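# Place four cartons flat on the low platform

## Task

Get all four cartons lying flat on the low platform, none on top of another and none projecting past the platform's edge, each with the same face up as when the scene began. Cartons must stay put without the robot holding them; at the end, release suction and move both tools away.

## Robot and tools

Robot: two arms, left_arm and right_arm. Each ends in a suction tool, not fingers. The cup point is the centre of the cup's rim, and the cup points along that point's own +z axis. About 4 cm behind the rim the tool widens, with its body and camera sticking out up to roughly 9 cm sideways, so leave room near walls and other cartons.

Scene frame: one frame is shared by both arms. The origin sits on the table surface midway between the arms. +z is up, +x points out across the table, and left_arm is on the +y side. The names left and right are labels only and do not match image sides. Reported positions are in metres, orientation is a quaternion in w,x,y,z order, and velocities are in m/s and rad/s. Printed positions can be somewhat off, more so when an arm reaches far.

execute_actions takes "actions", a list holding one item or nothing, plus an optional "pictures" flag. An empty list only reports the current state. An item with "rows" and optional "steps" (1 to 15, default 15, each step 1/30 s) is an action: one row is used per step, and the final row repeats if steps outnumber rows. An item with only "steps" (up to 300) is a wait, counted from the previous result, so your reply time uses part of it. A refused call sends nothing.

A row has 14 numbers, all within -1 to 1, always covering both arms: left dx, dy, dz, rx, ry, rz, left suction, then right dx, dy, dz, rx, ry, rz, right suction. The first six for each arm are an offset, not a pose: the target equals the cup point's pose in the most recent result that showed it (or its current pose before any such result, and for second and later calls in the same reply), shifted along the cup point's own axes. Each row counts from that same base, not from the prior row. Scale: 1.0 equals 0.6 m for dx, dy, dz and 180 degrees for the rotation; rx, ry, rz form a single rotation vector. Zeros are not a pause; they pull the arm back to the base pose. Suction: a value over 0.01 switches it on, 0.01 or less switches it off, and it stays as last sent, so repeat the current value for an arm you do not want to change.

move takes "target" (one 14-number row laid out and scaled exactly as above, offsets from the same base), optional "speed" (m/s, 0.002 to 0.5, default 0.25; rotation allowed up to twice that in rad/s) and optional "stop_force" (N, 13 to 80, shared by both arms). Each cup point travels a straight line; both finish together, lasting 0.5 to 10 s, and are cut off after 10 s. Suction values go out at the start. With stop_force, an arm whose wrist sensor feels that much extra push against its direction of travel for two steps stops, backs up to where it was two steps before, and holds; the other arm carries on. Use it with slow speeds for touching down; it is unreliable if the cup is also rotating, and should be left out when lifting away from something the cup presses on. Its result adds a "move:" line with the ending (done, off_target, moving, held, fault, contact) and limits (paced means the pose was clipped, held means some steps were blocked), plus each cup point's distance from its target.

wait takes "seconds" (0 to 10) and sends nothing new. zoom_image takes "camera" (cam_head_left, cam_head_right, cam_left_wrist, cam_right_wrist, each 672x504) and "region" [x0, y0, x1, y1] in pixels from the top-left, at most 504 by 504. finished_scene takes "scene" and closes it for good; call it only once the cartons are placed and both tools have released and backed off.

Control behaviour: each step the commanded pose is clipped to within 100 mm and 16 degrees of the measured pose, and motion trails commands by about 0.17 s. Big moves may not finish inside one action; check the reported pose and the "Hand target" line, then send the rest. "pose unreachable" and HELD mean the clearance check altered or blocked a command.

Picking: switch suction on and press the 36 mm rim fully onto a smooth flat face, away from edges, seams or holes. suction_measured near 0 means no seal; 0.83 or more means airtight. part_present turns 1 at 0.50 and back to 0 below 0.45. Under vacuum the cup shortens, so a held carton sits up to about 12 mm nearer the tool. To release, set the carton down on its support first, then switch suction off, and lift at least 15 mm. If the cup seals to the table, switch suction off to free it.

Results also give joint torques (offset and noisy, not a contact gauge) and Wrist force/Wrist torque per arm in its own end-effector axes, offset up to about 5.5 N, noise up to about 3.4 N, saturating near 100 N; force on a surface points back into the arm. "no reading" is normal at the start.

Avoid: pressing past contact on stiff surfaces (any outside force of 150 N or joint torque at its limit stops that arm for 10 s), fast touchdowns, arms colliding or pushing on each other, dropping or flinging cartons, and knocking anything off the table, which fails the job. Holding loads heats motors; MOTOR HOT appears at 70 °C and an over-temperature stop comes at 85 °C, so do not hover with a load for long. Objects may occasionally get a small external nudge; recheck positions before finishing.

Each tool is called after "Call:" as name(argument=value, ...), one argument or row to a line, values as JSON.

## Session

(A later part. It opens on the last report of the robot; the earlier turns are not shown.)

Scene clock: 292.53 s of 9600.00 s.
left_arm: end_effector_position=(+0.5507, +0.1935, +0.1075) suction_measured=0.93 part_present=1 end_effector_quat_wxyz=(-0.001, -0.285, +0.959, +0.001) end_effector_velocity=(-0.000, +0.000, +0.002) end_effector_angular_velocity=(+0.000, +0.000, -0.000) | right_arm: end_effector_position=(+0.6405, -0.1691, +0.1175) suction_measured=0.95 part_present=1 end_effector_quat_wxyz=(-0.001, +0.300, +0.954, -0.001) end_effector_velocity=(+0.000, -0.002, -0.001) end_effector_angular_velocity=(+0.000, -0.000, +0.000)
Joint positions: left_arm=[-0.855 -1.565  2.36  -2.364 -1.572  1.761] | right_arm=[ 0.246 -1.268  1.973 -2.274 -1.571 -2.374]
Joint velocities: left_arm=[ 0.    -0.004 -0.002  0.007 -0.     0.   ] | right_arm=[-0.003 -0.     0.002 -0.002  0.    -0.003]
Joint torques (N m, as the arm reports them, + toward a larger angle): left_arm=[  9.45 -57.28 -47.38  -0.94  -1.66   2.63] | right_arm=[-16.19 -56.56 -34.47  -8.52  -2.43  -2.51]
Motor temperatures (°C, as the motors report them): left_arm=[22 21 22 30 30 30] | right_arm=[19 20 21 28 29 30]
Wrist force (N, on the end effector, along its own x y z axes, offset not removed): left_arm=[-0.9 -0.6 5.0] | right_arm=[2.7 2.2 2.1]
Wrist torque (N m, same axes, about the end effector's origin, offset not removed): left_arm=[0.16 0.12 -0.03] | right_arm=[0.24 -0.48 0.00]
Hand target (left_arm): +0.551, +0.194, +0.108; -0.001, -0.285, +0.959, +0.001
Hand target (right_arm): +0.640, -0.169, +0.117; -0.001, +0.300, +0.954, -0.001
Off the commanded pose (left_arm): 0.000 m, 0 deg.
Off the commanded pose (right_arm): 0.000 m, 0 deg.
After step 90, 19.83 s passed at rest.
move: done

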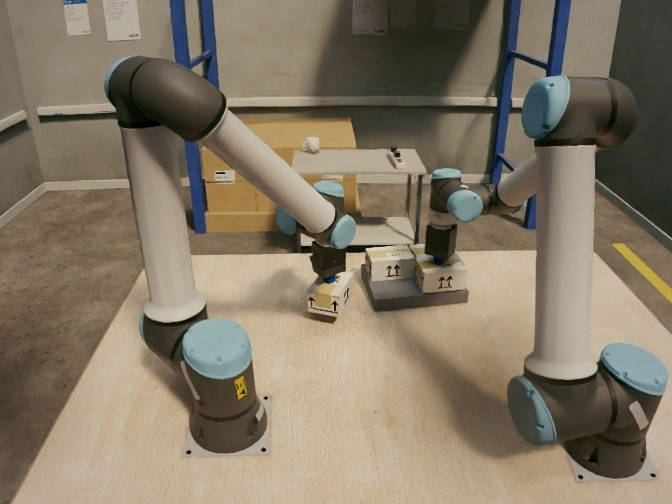

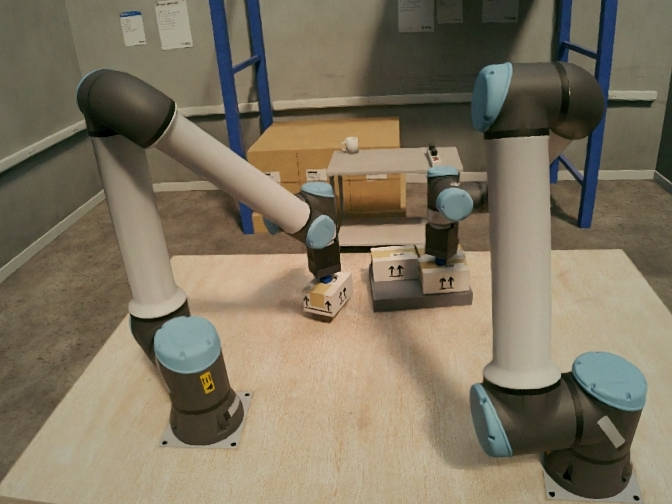

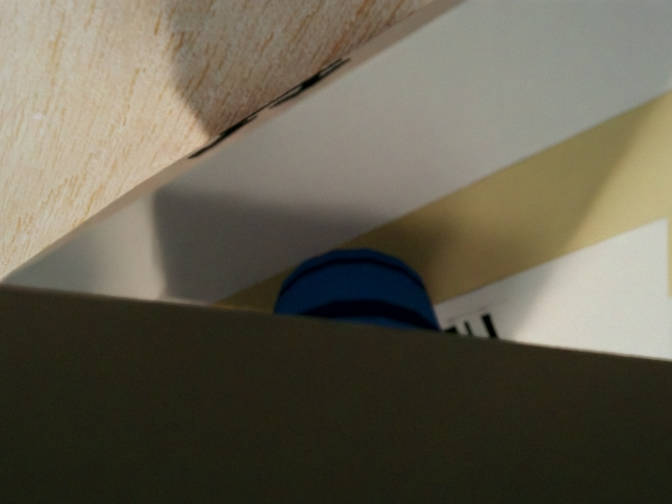

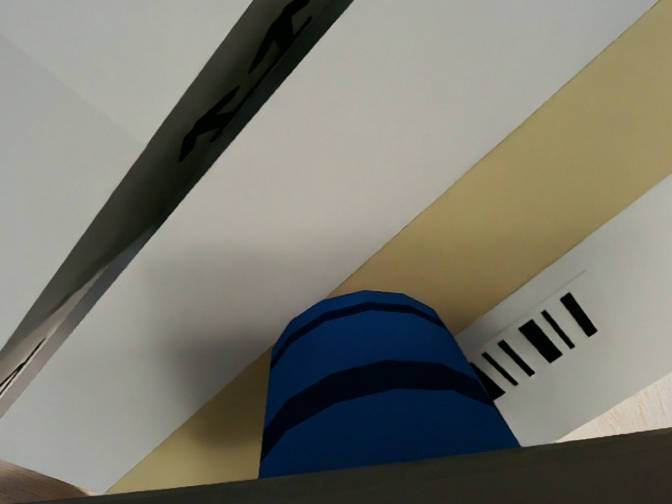

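Call:
move(
  target=[0,0,-0.0167,0,0,0,1, 0,0,0.0115,0,0,0,1],
  speed=0.02,
  stop_force=14,
)

Call:
execute_actions(
  actions=[
    {"rows": [[0,0,0,0,0,0,1, 0,0,0,0,0,0,0]], "steps": 12},
  ],
  pictures=false,
)

Call:
move(
  target=[0,0,-0.021,0,0,0.1667,1, 0,0,-0.05,0,0,0,0],
  speed=0.45,
)

Scene clock: 321.77 s of 9600.00 s.
left_arm: end_effector_position=(+0.5507, +0.1935, +0.1173) suction_measured=0.93 part_present=1 end_effector_quat_wxyz=(-0.001, -0.285, +0.959, +0.001) end_effector_velocity=(+0.000, +0.000, +0.002) end_effector_angular_velocity=(+0.001, -0.001, +0.000) | right_arm: end_effector_position=(+0.6405, -0.1691, +0.1116) suction_measured=0.95 part_present=1 end_effector_quat_wxyz=(-0.000, +0.300, +0.954, -0.001) end_effector_velocity=(-0.001, +0.000, +0.001) end_effector_angular_velocity=(-0.000, +0.003, +0.001)
Joint positions: left_arm=[-0.855 -1.581  2.352 -2.34  -1.572  1.761] | right_arm=[ 0.246 -1.261  1.977 -2.285 -1.572 -2.374]
Joint velocities: left_arm=[ 0.    -0.003 -0.002  0.004  0.001 -0.   ] | right_arm=[ 0.    -0.002 -0.     0.005  0.    -0.   ]
Joint torques (N m, as the arm reports them, + toward a larger angle): left_arm=[ -1.68 -57.82 -48.11  -0.46   0.54   1.81] | right_arm=[  4.43 -56.32 -30.83   1.24  -2.45   2.23]
Motor temperatures (°C, as the motors report them): left_arm=[22 21 22 30 30 30] | right_arm=[19 20 21 28 29 30]
Wrist force (N, on the end effector, along its own x y z axes, offset not removed): left_arm=[-3.9 1.4 5.2] | right_arm=[0.1 -0.3 -25.0]
Wrist torque (N m, same axes, about the end effector's origin, offset not removed): left_arm=[0.28 0.68 0.07] | right_arm=[-0.05 -0.10 0.12]
Hand target (left_arm): +0.551, +0.194, +0.118; -0.001, -0.285, +0.959, +0.001
Hand target (right_arm): +0.641, -0.169, +0.112; -0.001, +0.300, +0.954, -0.001
Off the commanded pose (left_arm): 0.000 m, 0 deg.
Off the commanded pose (right_arm): 0.001 m, 0 deg.
After step 90, 25.40 s passed at rest.
move: contact (right_arm)

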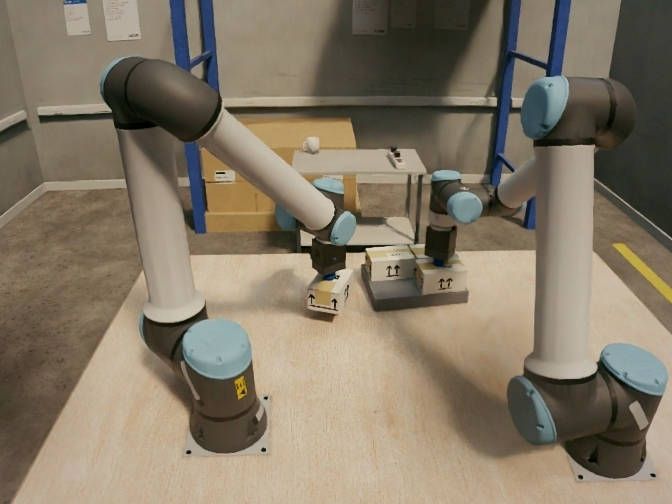

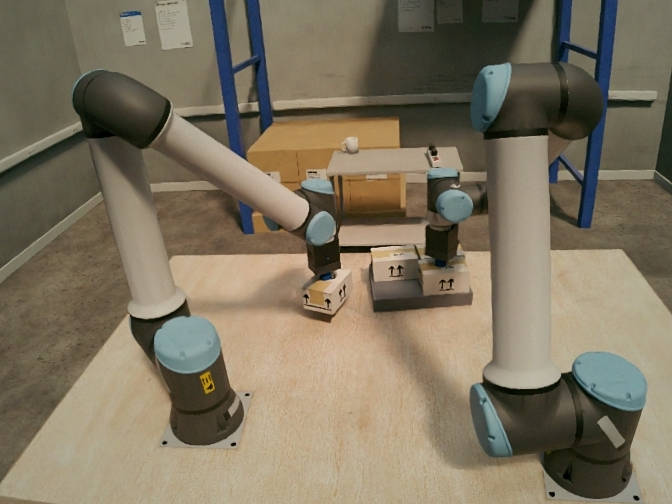

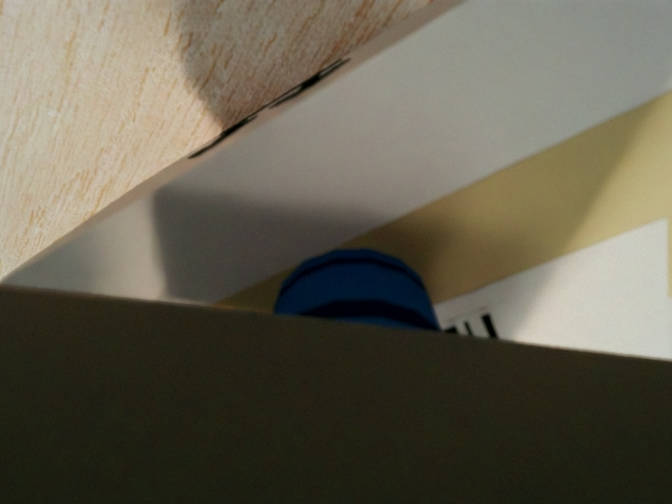

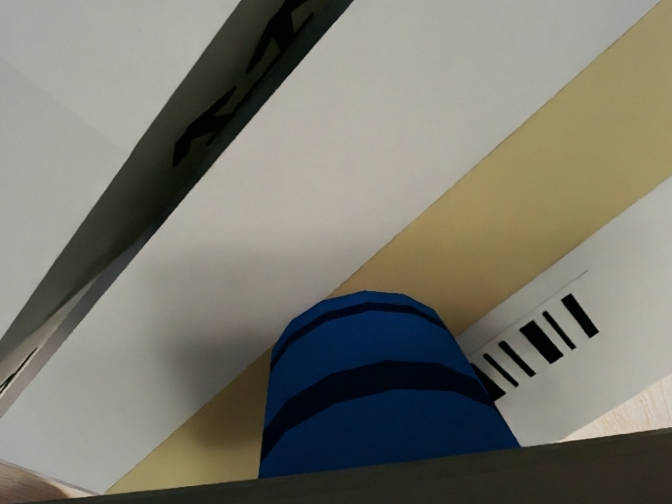

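Scene clock: 322.17 s of 9600.00 s.
left_arm: end_effector_position=(+0.5507, +0.1935, +0.1174) suction_measured=0.93 part_present=1 end_effector_quat_wxyz=(-0.001, -0.285, +0.959, +0.001) end_effector_velocity=(-0.000, +0.000, -0.001) end_effector_angular_velocity=(+0.001, +0.001, +0.000) | right_arm: end_effector_position=(+0.6405, -0.1691, +0.1117) suction_measured=0.01 part_present=0 end_effector_quat_wxyz=(-0.000, +0.300, +0.954, -0.001) end_effector_velocity=(+0.000, -0.000, +0.001) end_effector_angular_velocity=(+0.001, -0.001, -0.000)
Joint positions: left_arm=[-0.855 -1.581  2.352 -2.339 -1.572  1.761] | right_arm=[ 0.246 -1.261  1.977 -2.285 -1.572 -2.374]
Joint velocities: left_arm=[ 0.     0.     0.001  0.     0.    -0.   ] | right_arm=[-0.    -0.001 -0.     0.     0.    -0.   ]
Joint torques (N m, as the arm reports them, + toward a larger angle): left_arm=[ -3.33 -34.94 -41.82  -5.76   0.96   1.79] | right_arm=[  2.76 -38.2  -24.4   -4.65  -2.56   1.61]
Motor temperatures (°C, as the motors report them): left_arm=[22 21 22 30 30 30] | right_arm=[19 20 21 28 29 30]
Wrist force (N, on the end effector, along its own x y z axes, offset not removed): left_arm=[-4.3 0.3 9.5] | right_arm=[4.5 -3.9 -38.2]
Wrist torque (N m, same axes, about the end effector's origin, offset not removed): left_arm=[0.19 0.56 -0.02] | right_arm=[-0.15 -0.28 0.07]
Hand target (left_arm): +0.551, +0.193, +0.117; -0.001, -0.285, +0.959, +0.001
Hand target (right_arm): +0.641, -0.169, +0.112; -0.000, +0.300, +0.954, -0.001
Off the commanded pose (left_arm): 0.000 m, 0 deg.
Off the commanded pose (right_arm): 0.000 m, 0 deg.
Steps of this call (steps 1 to 12: all 12 steps of this action). Readings (end_effector_position | what the end effector reports):
1: left_arm (+0.5507, +0.1935, +0.1174) | right_arm (+0.6405, -0.1691, +0.1116) | left_arm suction_measured=0.93 part_present=1 | right_arm suction_measured=0.61 part_present=1
2: left_arm (+0.5507, +0.1935, +0.1174) | right_arm (+0.6405, -0.1691, +0.1116) | left_arm suction_measured=0.93 part_present=1 | right_arm suction_measured=0.16 part_present=0
4: left_arm (+0.5507, +0.1935, +0.1174) | right_arm (+0.6405, -0.1691, +0.1117) | left_arm suction_measured=0.93 part_present=1 | right_arm suction_measured=0.01 part_present=0
8: left_arm (+0.5507, +0.1935, +0.1174) | right_arm (+0.6405, -0.1691, +0.1117) | left_arm suction_measured=0.93 part_present=1 | right_arm suction_measured=0.01 part_present=0
12: the state above

Scene clock: 323.67 s of 9600.00 s.
left_arm: end_effector_position=(+0.5507, +0.1934, +0.1299) suction_measured=0.93 part_present=1 end_effector_quat_wxyz=(-0.001, -0.028, +1.000, +0.000) end_effector_velocity=(-0.000, +0.000, +0.000) end_effector_angular_velocity=(-0.001, +0.002, -0.016) | right_arm: end_effector_position=(+0.6406, -0.1691, +0.1416) suction_measured=0.01 part_present=0 end_effector_quat_wxyz=(-0.000, +0.300, +0.954, -0.001) end_effector_velocity=(-0.000, +0.001, +0.002) end_effector_angular_velocity=(+0.001, -0.002, +0.001)
Joint positions: left_arm=[-0.855 -1.601  2.341 -2.309 -1.571  2.283] | right_arm=[ 0.246 -1.295  1.956 -2.231 -1.572 -2.374]
Joint velocities: left_arm=[ 0.001  0.    -0.001  0.001 -0.002  0.017] | right_arm=[ 0.001 -0.002 -0.001  0.001  0.001 -0.   ]
Joint torques (N m, as the arm reports them, + toward a larger angle): left_arm=[ 14.15 -57.66 -47.48  -0.64  -1.55   2.71] | right_arm=[  8.95 -72.59 -48.88  -1.32  -2.38   2.93]
Motor temperatures (°C, as the motors report them): left_arm=[22 21 22 30 30 30] | right_arm=[19 20 21 28 29 30]
Wrist force (N, on the end effector, along its own x y z axes, offset not removed): left_arm=[-2.3 -2.7 8.8] | right_arm=[2.8 -0.1 -0.5]
Wrist torque (N m, same axes, about the end effector's origin, offset not removed): left_arm=[-0.34 0.34 0.01] | right_arm=[-0.18 -0.42 0.03]
Hand target (left_arm): +0.551, +0.193, +0.130; -0.001, -0.027, +1.000, +0.000
Hand target (right_arm): +0.641, -0.169, +0.142; -0.000, +0.300, +0.954, -0.001
Off the commanded pose (left_arm): 0.000 m, 0 deg.
Off the commanded pose (right_arm): 0.000 m, 0 deg.
move: done

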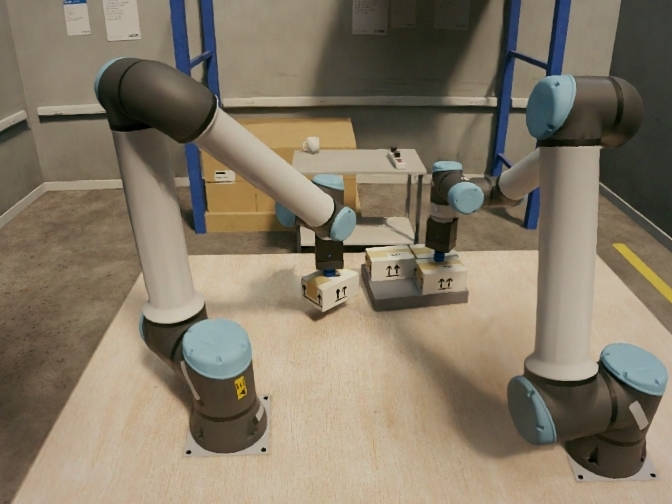

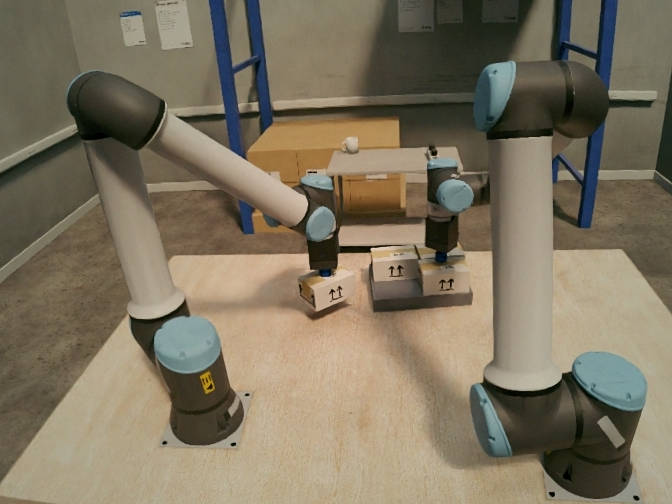

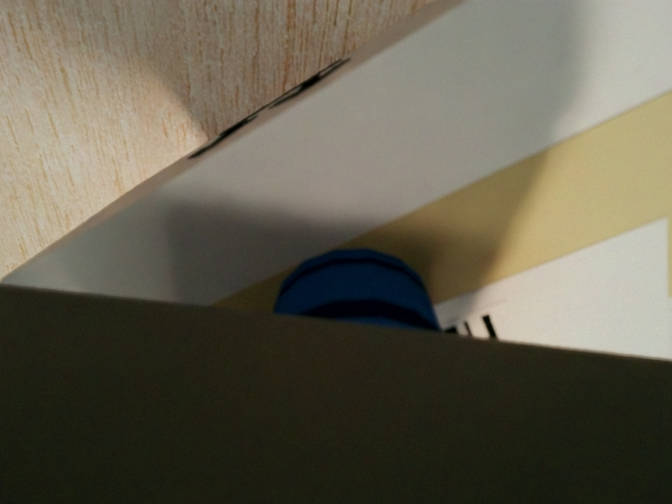

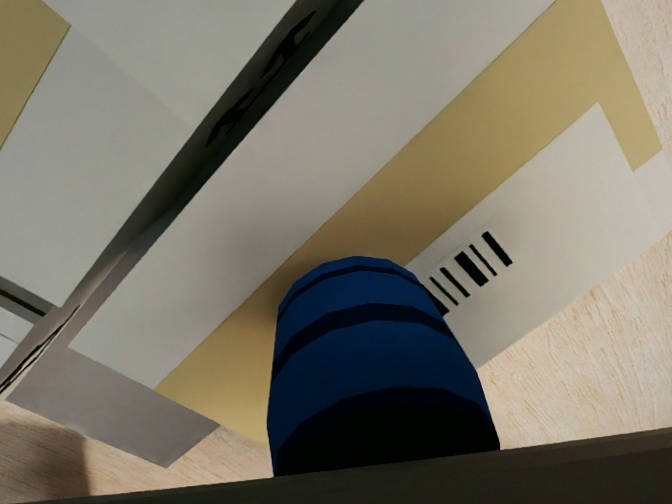

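Call:
move(
  target=[-0.0533,-0.3275,0,0,0,0.1889,1, -0.184,-0.38,-0.167,0,0,0,0],
  speed=0.3,
)

Call:
zoom_image(
  camera="cam_head_left",
  region=[345, 235, 485, 325],
)

Call:
zoom_image(
  camera="cam_head_right",
  region=[350, 235, 490, 325],
)

Scene clock: 328.27 s of 9600.00 s.
left_arm: end_effector_position=(+0.5932, -0.0008, +0.1297) suction_measured=0.93 part_present=1 end_effector_quat_wxyz=(-0.001, +0.265, +0.964, +0.000) end_effector_velocity=(+0.001, -0.002, +0.000) end_effector_angular_velocity=(+0.000, +0.000, -0.005) | right_arm: end_effector_position=(+0.6005, -0.4187, +0.2416) suction_measured=0.01 part_present=0 end_effector_quat_wxyz=(-0.001, +0.300, +0.954, -0.000) end_effector_velocity=(-0.000, -0.002, +0.000) end_effector_angular_velocity=(+0.001, +0.001, +0.001)
Joint positions: left_arm=[-1.008 -1.371  2.083 -2.281 -1.571  2.723] | right_arm=[-0.12  -1.543  2.042 -2.069 -1.572 -2.74 ]
Joint velocities: left_arm=[-0.001  0.002 -0.003  0.001 -0.     0.004] | right_arm=[-0.003 -0.001 -0.     0.002  0.001 -0.005]
Joint torques (N m, as the arm reports them, + toward a larger angle): left_arm=[-10.67 -45.74 -49.13  -0.84  -2.     2.88] | right_arm=[-13.92 -55.11 -52.65  -1.45   3.65  -2.47]
Motor temperatures (°C, as the motors report them): left_arm=[22 21 22 30 30 30] | right_arm=[19 20 21 28 29 30]
Wrist force (N, on the end effector, along its own x y z axes, offset not removed): left_arm=[0.2 -2.1 4.8] | right_arm=[0.5 1.0 0.3]
Wrist torque (N m, same axes, about the end effector's origin, offset not removed): left_arm=[-0.36 -0.03 -0.14] | right_arm=[0.06 0.03 0.11]
Hand target (left_arm): +0.593, -0.001, +0.130; -0.001, +0.266, +0.964, +0.000
Hand target (right_arm): +0.600, -0.419, +0.242; -0.001, +0.300, +0.954, -0.000
Off the commanded pose (left_arm): 0.000 m, 0 deg.
Off the commanded pose (right_arm): 0.001 m, 0 deg.
move: done

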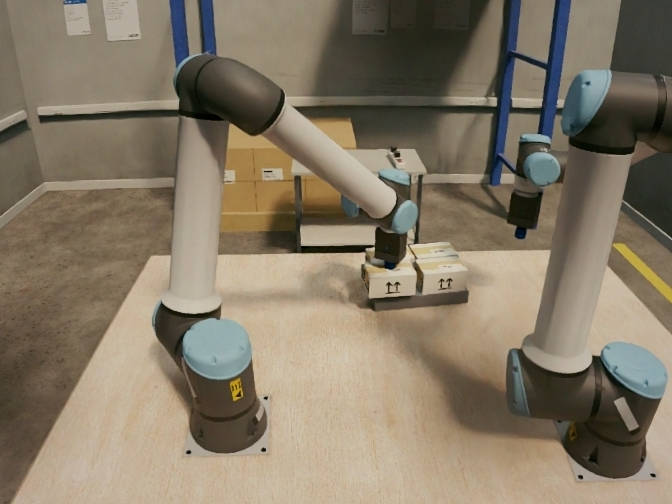

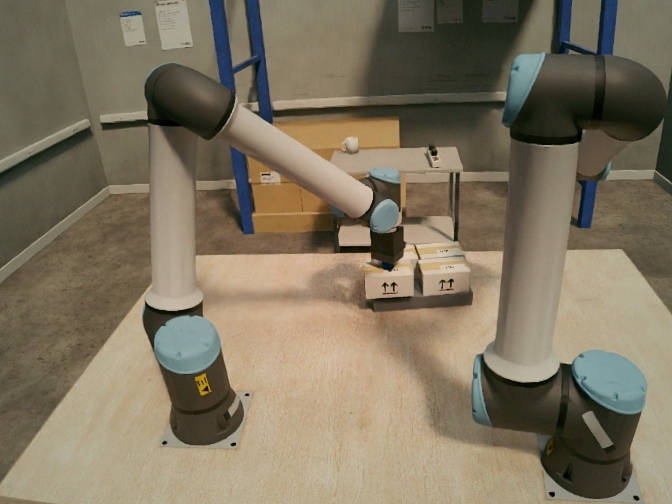

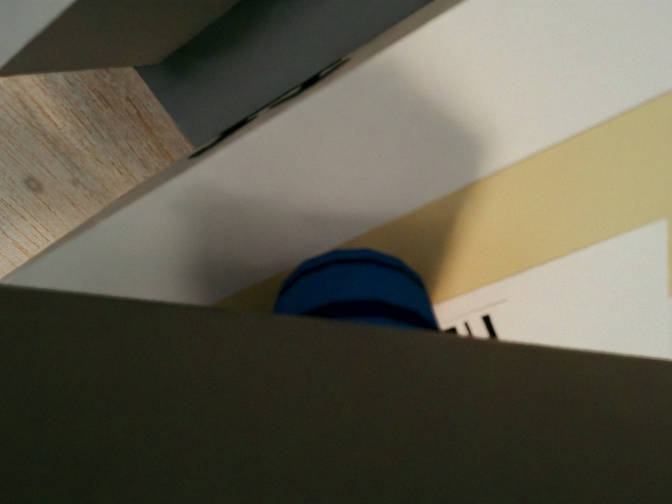

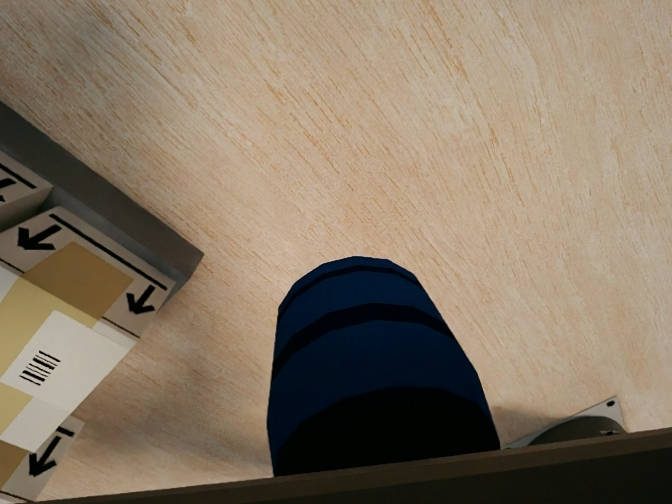

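Region (345, 235, 485, 325) of cam_head_left's 672x504 image, scaled by 3.600, with more detail than that image has; it fills the top 324 rows of this view, and the rest is white.

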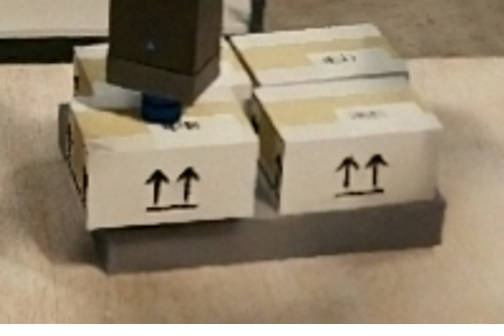

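Region (350, 235, 490, 325) of cam_head_right's 672x504 image, scaled by 3.600, with more detail than that image has; it fills the top 324 rows of this view, and the rest is white.

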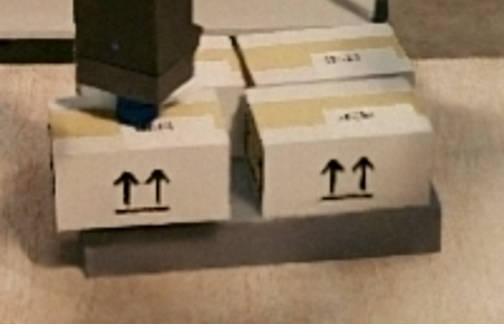

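Call:
move(
  target=[-0.0659,-0.013,0.0195,0,0,0,1, 0,0,0,0,0,0,0],
  speed=0.07,
)

Call:
zoom_image(
  camera="cam_head_left",
  region=[345, 235, 485, 325],
)

Call:
zoom_image(
  camera="cam_head_right",
  region=[350, 235, 490, 325],
)

Scene clock: 352.03 s of 9600.00 s.
left_arm: end_effector_position=(+0.6229, -0.0275, +0.1181) suction_measured=0.93 part_present=1 end_effector_quat_wxyz=(-0.001, +0.265, +0.964, +0.000) end_effector_velocity=(+0.002, -0.002, -0.001) end_effector_angular_velocity=(-0.000, -0.000, -0.000) | right_arm: end_effector_position=(+0.6005, -0.4187, +0.2416) suction_measured=0.01 part_present=0 end_effector_quat_wxyz=(-0.001, +0.300, +0.954, -0.000) end_effector_velocity=(+0.000, -0.000, -0.001) end_effector_angular_velocity=(+0.001, +0.000, -0.001)
Joint positions: left_arm=[-0.996 -1.299  2.015 -2.285 -1.571  2.736] | right_arm=[-0.12  -1.543  2.042 -2.069 -1.571 -2.74 ]
Joint velocities: left_arm=[ 0.001  0.005 -0.005  0.     0.     0.001] | right_arm=[-0.001  0.001 -0.    -0.     0.001 -0.   ]
Joint torques (N m, as the arm reports them, + toward a larger angle): left_arm=[ 14.64 -53.59 -48.92  -6.45   2.3    2.95] | right_arm=[ 10.83 -36.44 -42.3   -8.12   0.77   2.91]
Motor temperatures (°C, as the motors report them): left_arm=[22 21 22 30 30 30] | right_arm=[19 20 21 28 29 30]
Wrist force (N, on the end effector, along its own x y z axes, offset not removed): left_arm=[0.5 -2.4 6.8] | right_arm=[2.0 -0.3 1.7]
Wrist torque (N m, same axes, about the end effector's origin, offset not removed): left_arm=[-0.21 -0.05 0.01] | right_arm=[-0.23 -0.31 0.02]
Hand target (left_arm): +0.623, -0.028, +0.118; -0.001, +0.265, +0.964, +0.000
Hand target (right_arm): +0.600, -0.419, +0.242; -0.001, +0.300, +0.954, -0.000
Off the commanded pose (left_arm): 0.000 m, 0 deg.
Off the commanded pose (right_arm): 0.000 m, 0 deg.
After step 90, 19.70 s passed at rest.
move: done

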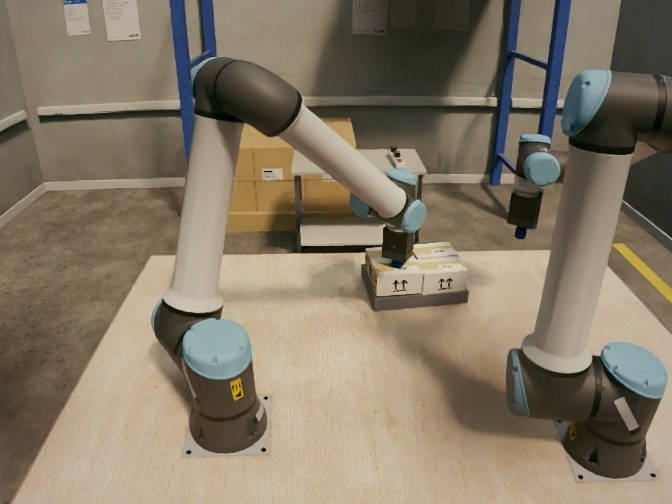

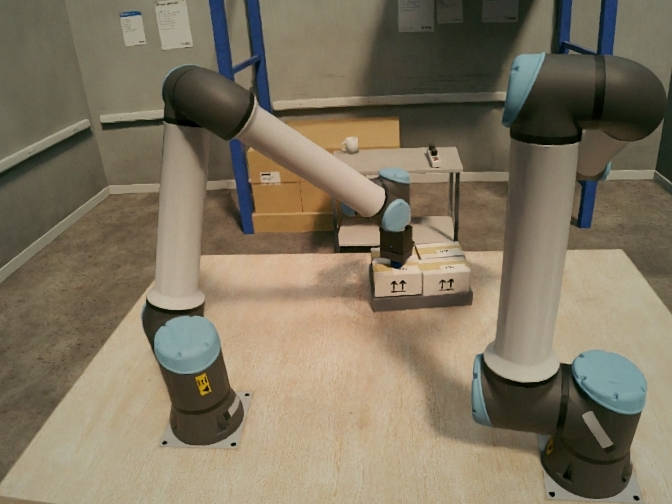

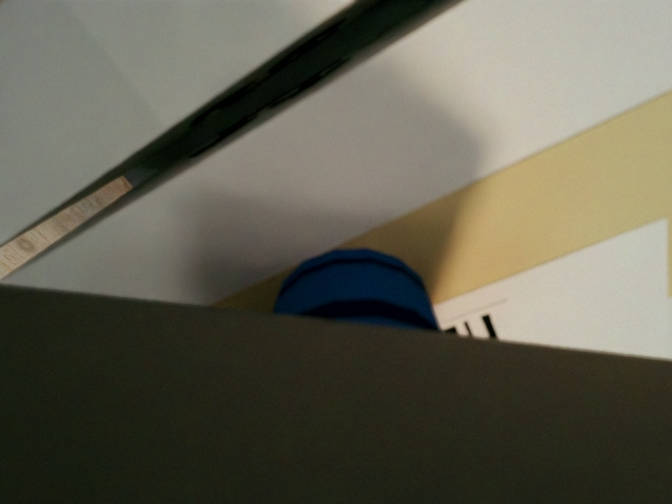

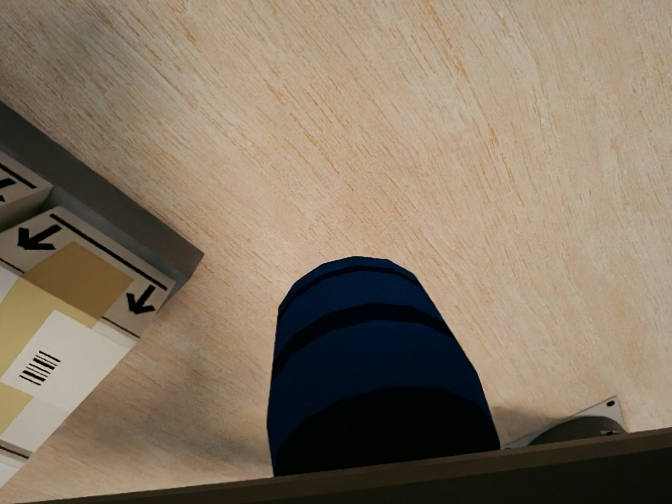

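Region (345, 235, 485, 325) of cam_head_left's 672x504 image, scaled by 3.600, with more detail than that image has; it fills the top 324 rows of this view, and the rest is white.

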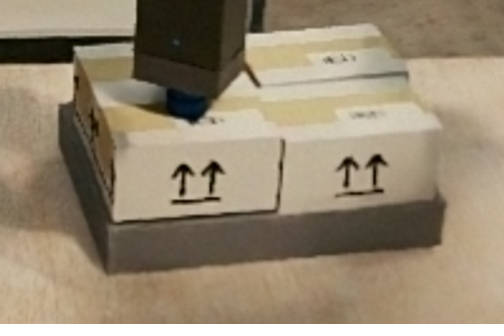

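Region (350, 235, 490, 325) of cam_head_right's 672x504 image, scaled by 3.600, with more detail than that image has; it fills the top 324 rows of this view, and the rest is white.

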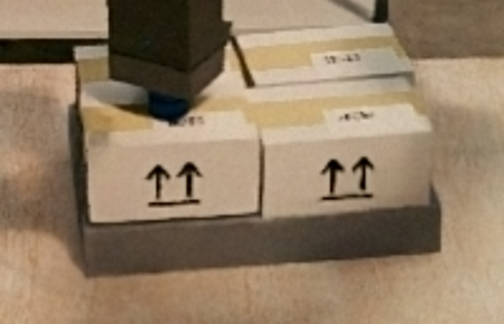

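Call:
zoom_image(
  camera="cam_head_left",
  region=[360, 260, 430, 315],
)

Call:
zoom_image(
  camera="cam_left_wrist",
  region=[0, 0, 480, 300],
)

Call:
zoom_image(
  camera="cam_right_wrist",
  region=[0, 90, 240, 350],
)

Region (360, 260, 430, 315) of cam_head_left's 672x504 image, scaled by 7.200, with more detail than that image has; it fills the top 396 rows of this view, and the rest is white.

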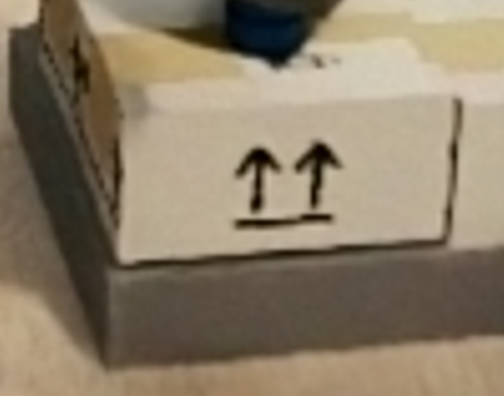

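Region (0, 0, 480, 300) of cam_left_wrist's 672x504 image, scaled by 1.050, with more detail than that image has; it fills the top 315 rows of this view, and the rest is white.

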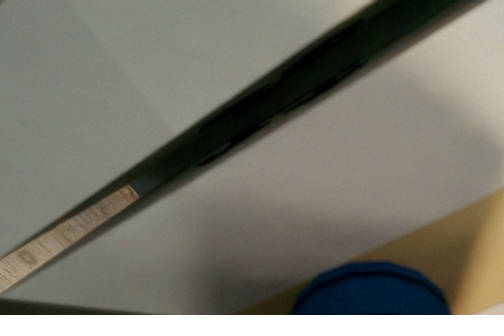

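Region (0, 90, 240, 350) of cam_right_wrist's 672x504 image, scaled by 1.938, with more detail than that image has; it fills the left 465 columns of this view, and the rest is white.

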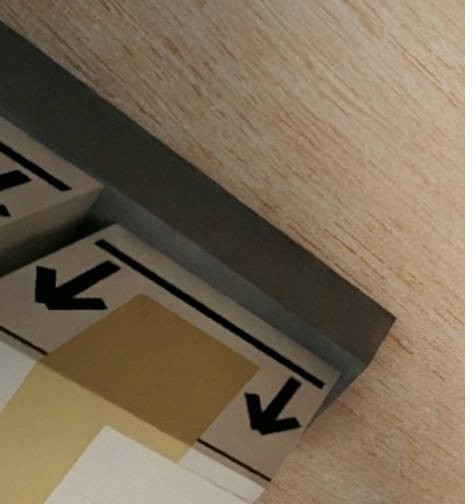

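Call:
move(
  target=[-0.0027,0.005,0.003,0,0,-0.0056,1, 0,0,0,0,0,0,0],
  speed=0.03,
)

Call:
move(
  target=[0,0,0.013,0,0,0,1, 0,0,0,0,0,0,0],
  speed=0.012,
  stop_force=13,
)

Call:
zoom_image(
  camera="cam_head_left",
  region=[360, 260, 430, 315],
)

Call:
zoom_image(
  camera="cam_head_right",
  region=[350, 235, 490, 325],
)

Scene clock: 370.73 s of 9600.00 s.
left_arm: end_effector_position=(+0.6256, -0.0259, +0.1164) suction_measured=0.93 part_present=1 end_effector_quat_wxyz=(-0.001, +0.258, +0.966, +0.000) end_effector_velocity=(+0.001, +0.001, -0.001) end_effector_angular_velocity=(-0.001, -0.000, +0.009) | right_arm: end_effector_position=(+0.6005, -0.4187, +0.2416) suction_measured=0.01 part_present=0 end_effector_quat_wxyz=(-0.001, +0.300, +0.954, -0.000) end_effector_velocity=(-0.000, +0.000, +0.000) end_effector_angular_velocity=(-0.001, +0.000, +0.001)
Joint positions: left_arm=[-0.991 -1.296  2.014 -2.287 -1.571  2.724] | right_arm=[-0.12  -1.543  2.042 -2.069 -1.572 -2.74 ]
Joint velocities: left_arm=[ 0.002  0.002 -0.001 -0.002 -0.    -0.006] | right_arm=[ 0.001 -0.     0.     0.    -0.001 -0.   ]
Joint torques (N m, as the arm reports them, + toward a larger angle): left_arm=[ 11.94 -50.74 -50.76  -6.99   1.44  -2.61] | right_arm=[  9.14 -38.97 -43.35  -7.89  -2.34   2.81]
Motor temperatures (°C, as the motors report them): left_arm=[22 21 22 30 30 30] | right_arm=[19 20 21 28 29 30]
Wrist force (N, on the end effector, along its own x y z axes, offset not removed): left_arm=[-0.4 -3.1 6.8] | right_arm=[2.6 0.8 -1.1]
Wrist torque (N m, same axes, about the end effector's origin, offset not removed): left_arm=[-0.40 -0.05 -0.05] | right_arm=[0.00 -0.34 0.03]
Hand target (left_arm): +0.626, -0.026, +0.116; -0.001, +0.257, +0.966, +0.000
Hand target (right_arm): +0.601, -0.419, +0.242; -0.001, +0.300, +0.954, -0.000
Off the commanded pose (left_arm): 0.000 m, 0 deg.
Off the commanded pose (right_arm): 0.000 m, 0 deg.
After step 90, 15.00 s passed at rest.
move: done

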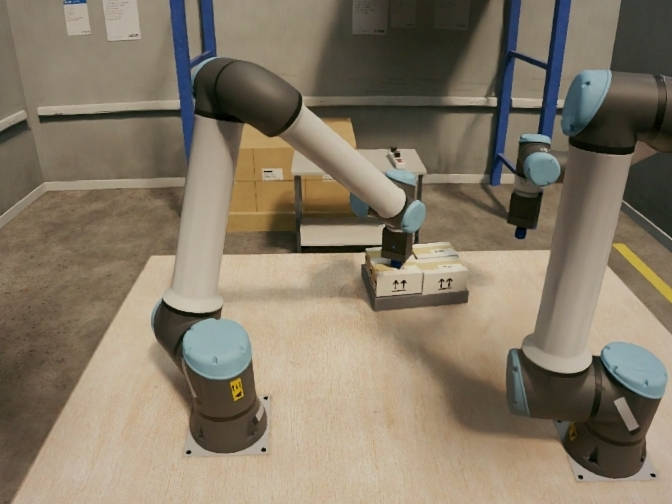

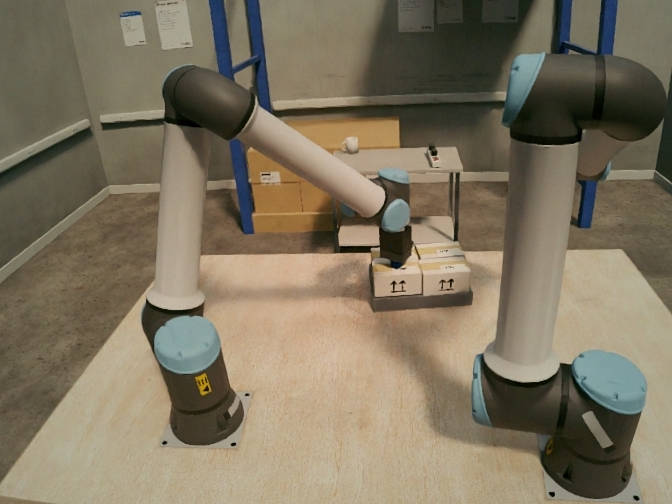

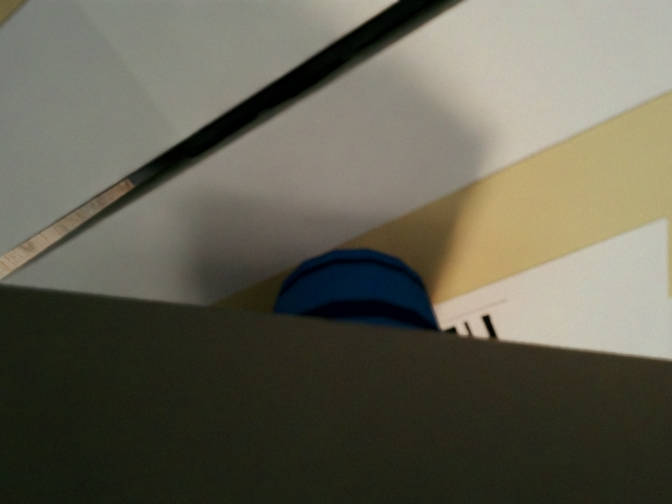

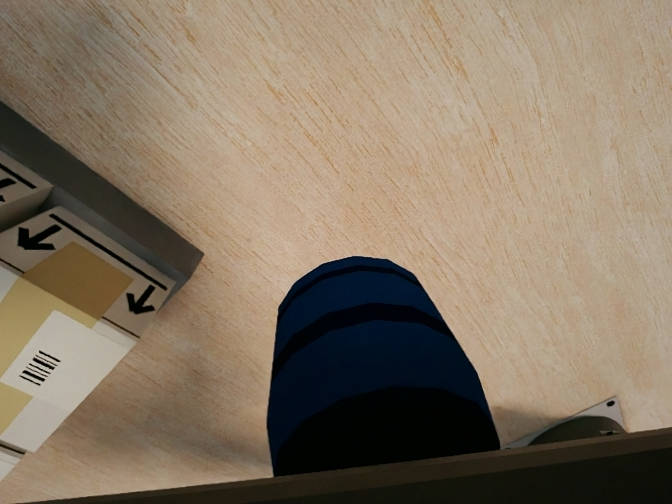

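Scene clock: 371.63 s of 9600.00 s.
left_arm: end_effector_position=(+0.6257, -0.0259, +0.1104) suction_measured=0.93 part_present=1 end_effector_quat_wxyz=(-0.001, +0.257, +0.966, +0.000) end_effector_velocity=(-0.001, +0.001, +0.001) end_effector_angular_velocity=(+0.004, +0.003, +0.000) | right_arm: end_effector_position=(+0.6005, -0.4187, +0.2416) suction_measured=0.01 part_present=0 end_effector_quat_wxyz=(-0.001, +0.300, +0.954, -0.000) end_effector_velocity=(+0.000, +0.000, -0.001) end_effector_angular_velocity=(-0.000, +0.002, +0.001)
Joint positions: left_arm=[-0.991 -1.289  2.018 -2.299 -1.571  2.724] | right_arm=[-0.12  -1.543  2.042 -2.069 -1.572 -2.74 ]
Joint velocities: left_arm=[-0.    -0.002 -0.001  0.008 -0.    -0.   ] | right_arm=[ 0.     0.002  0.    -0.    -0.001 -0.   ]
Joint torques (N m, as the arm reports them, + toward a larger angle): left_arm=[-11.12 -55.85 -27.07   3.59   1.17   2.24] | right_arm=[ 10.62 -39.3  -43.48  -7.9   -2.41   2.63]
Motor temperatures (°C, as the motors report them): left_arm=[22 21 22 30 30 30] | right_arm=[19 20 21 28 29 30]
Wrist force (N, on the end effector, along its own x y z axes, offset not removed): left_arm=[0.4 -1.5 -34.6] | right_arm=[5.0 0.1 0.8]
Wrist torque (N m, same axes, about the end effector's origin, offset not removed): left_arm=[-0.27 -0.11 0.11] | right_arm=[-0.28 -0.80 0.03]
Hand target (left_arm): +0.626, -0.026, +0.111; -0.001, +0.257, +0.966, +0.000
Hand target (right_arm): +0.600, -0.419, +0.242; -0.001, +0.300, +0.954, -0.000
Off the commanded pose (left_arm): 0.002 m, 0 deg.
Off the commanded pose (right_arm): 0.000 m, 0 deg.
move: contact (left_arm)

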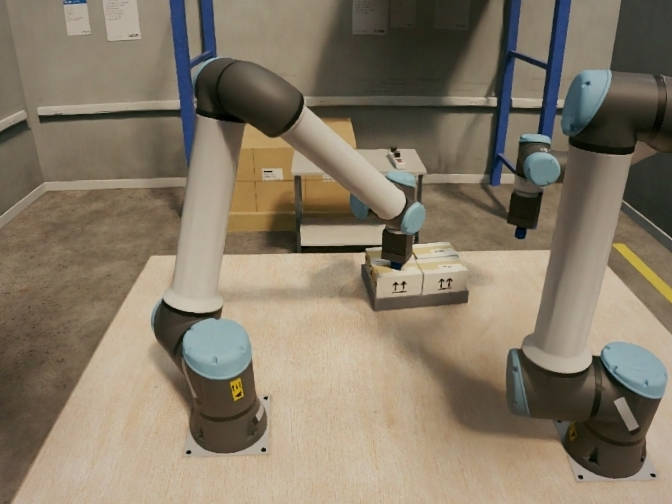

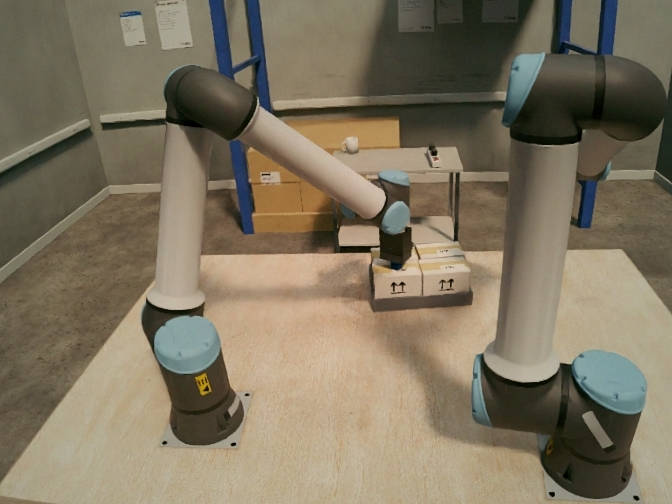

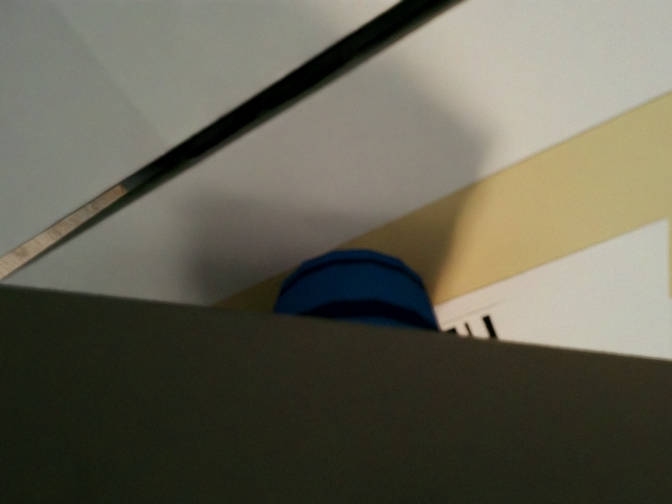

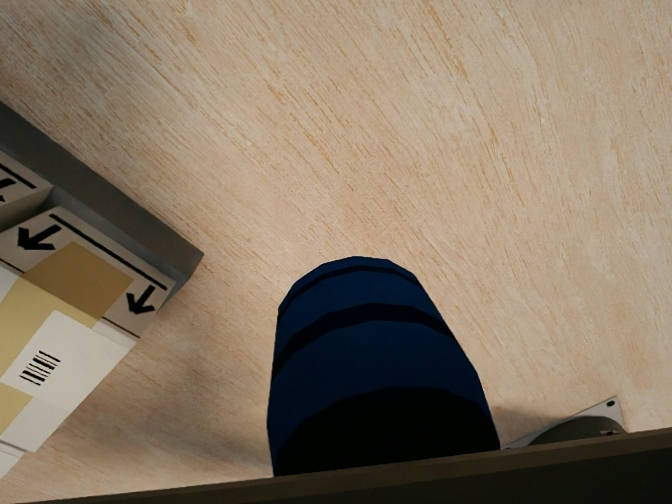

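Region (360, 260, 430, 315) of cam_head_left's 672x504 image, scaled by 7.200, with more detail than that image has; it fills the top 396 rows of this view, and the rest is white.

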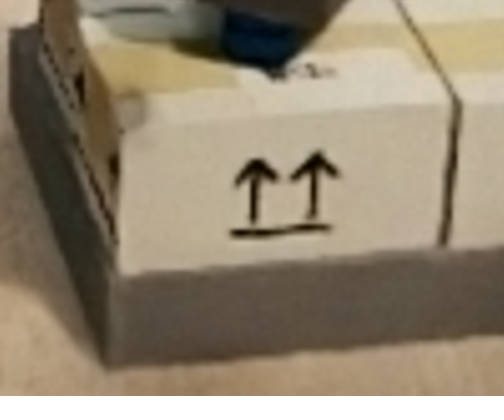

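Region (350, 235, 490, 325) of cam_head_right's 672x504 image, scaled by 3.600, with more detail than that image has; it fills the top 324 rows of this view, and the rest is white.

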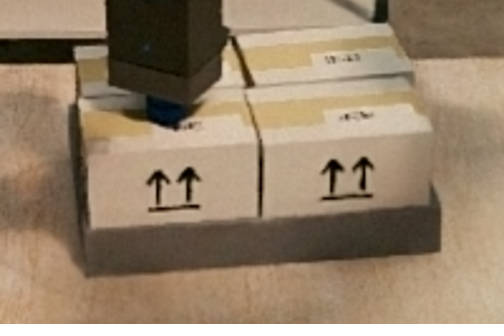

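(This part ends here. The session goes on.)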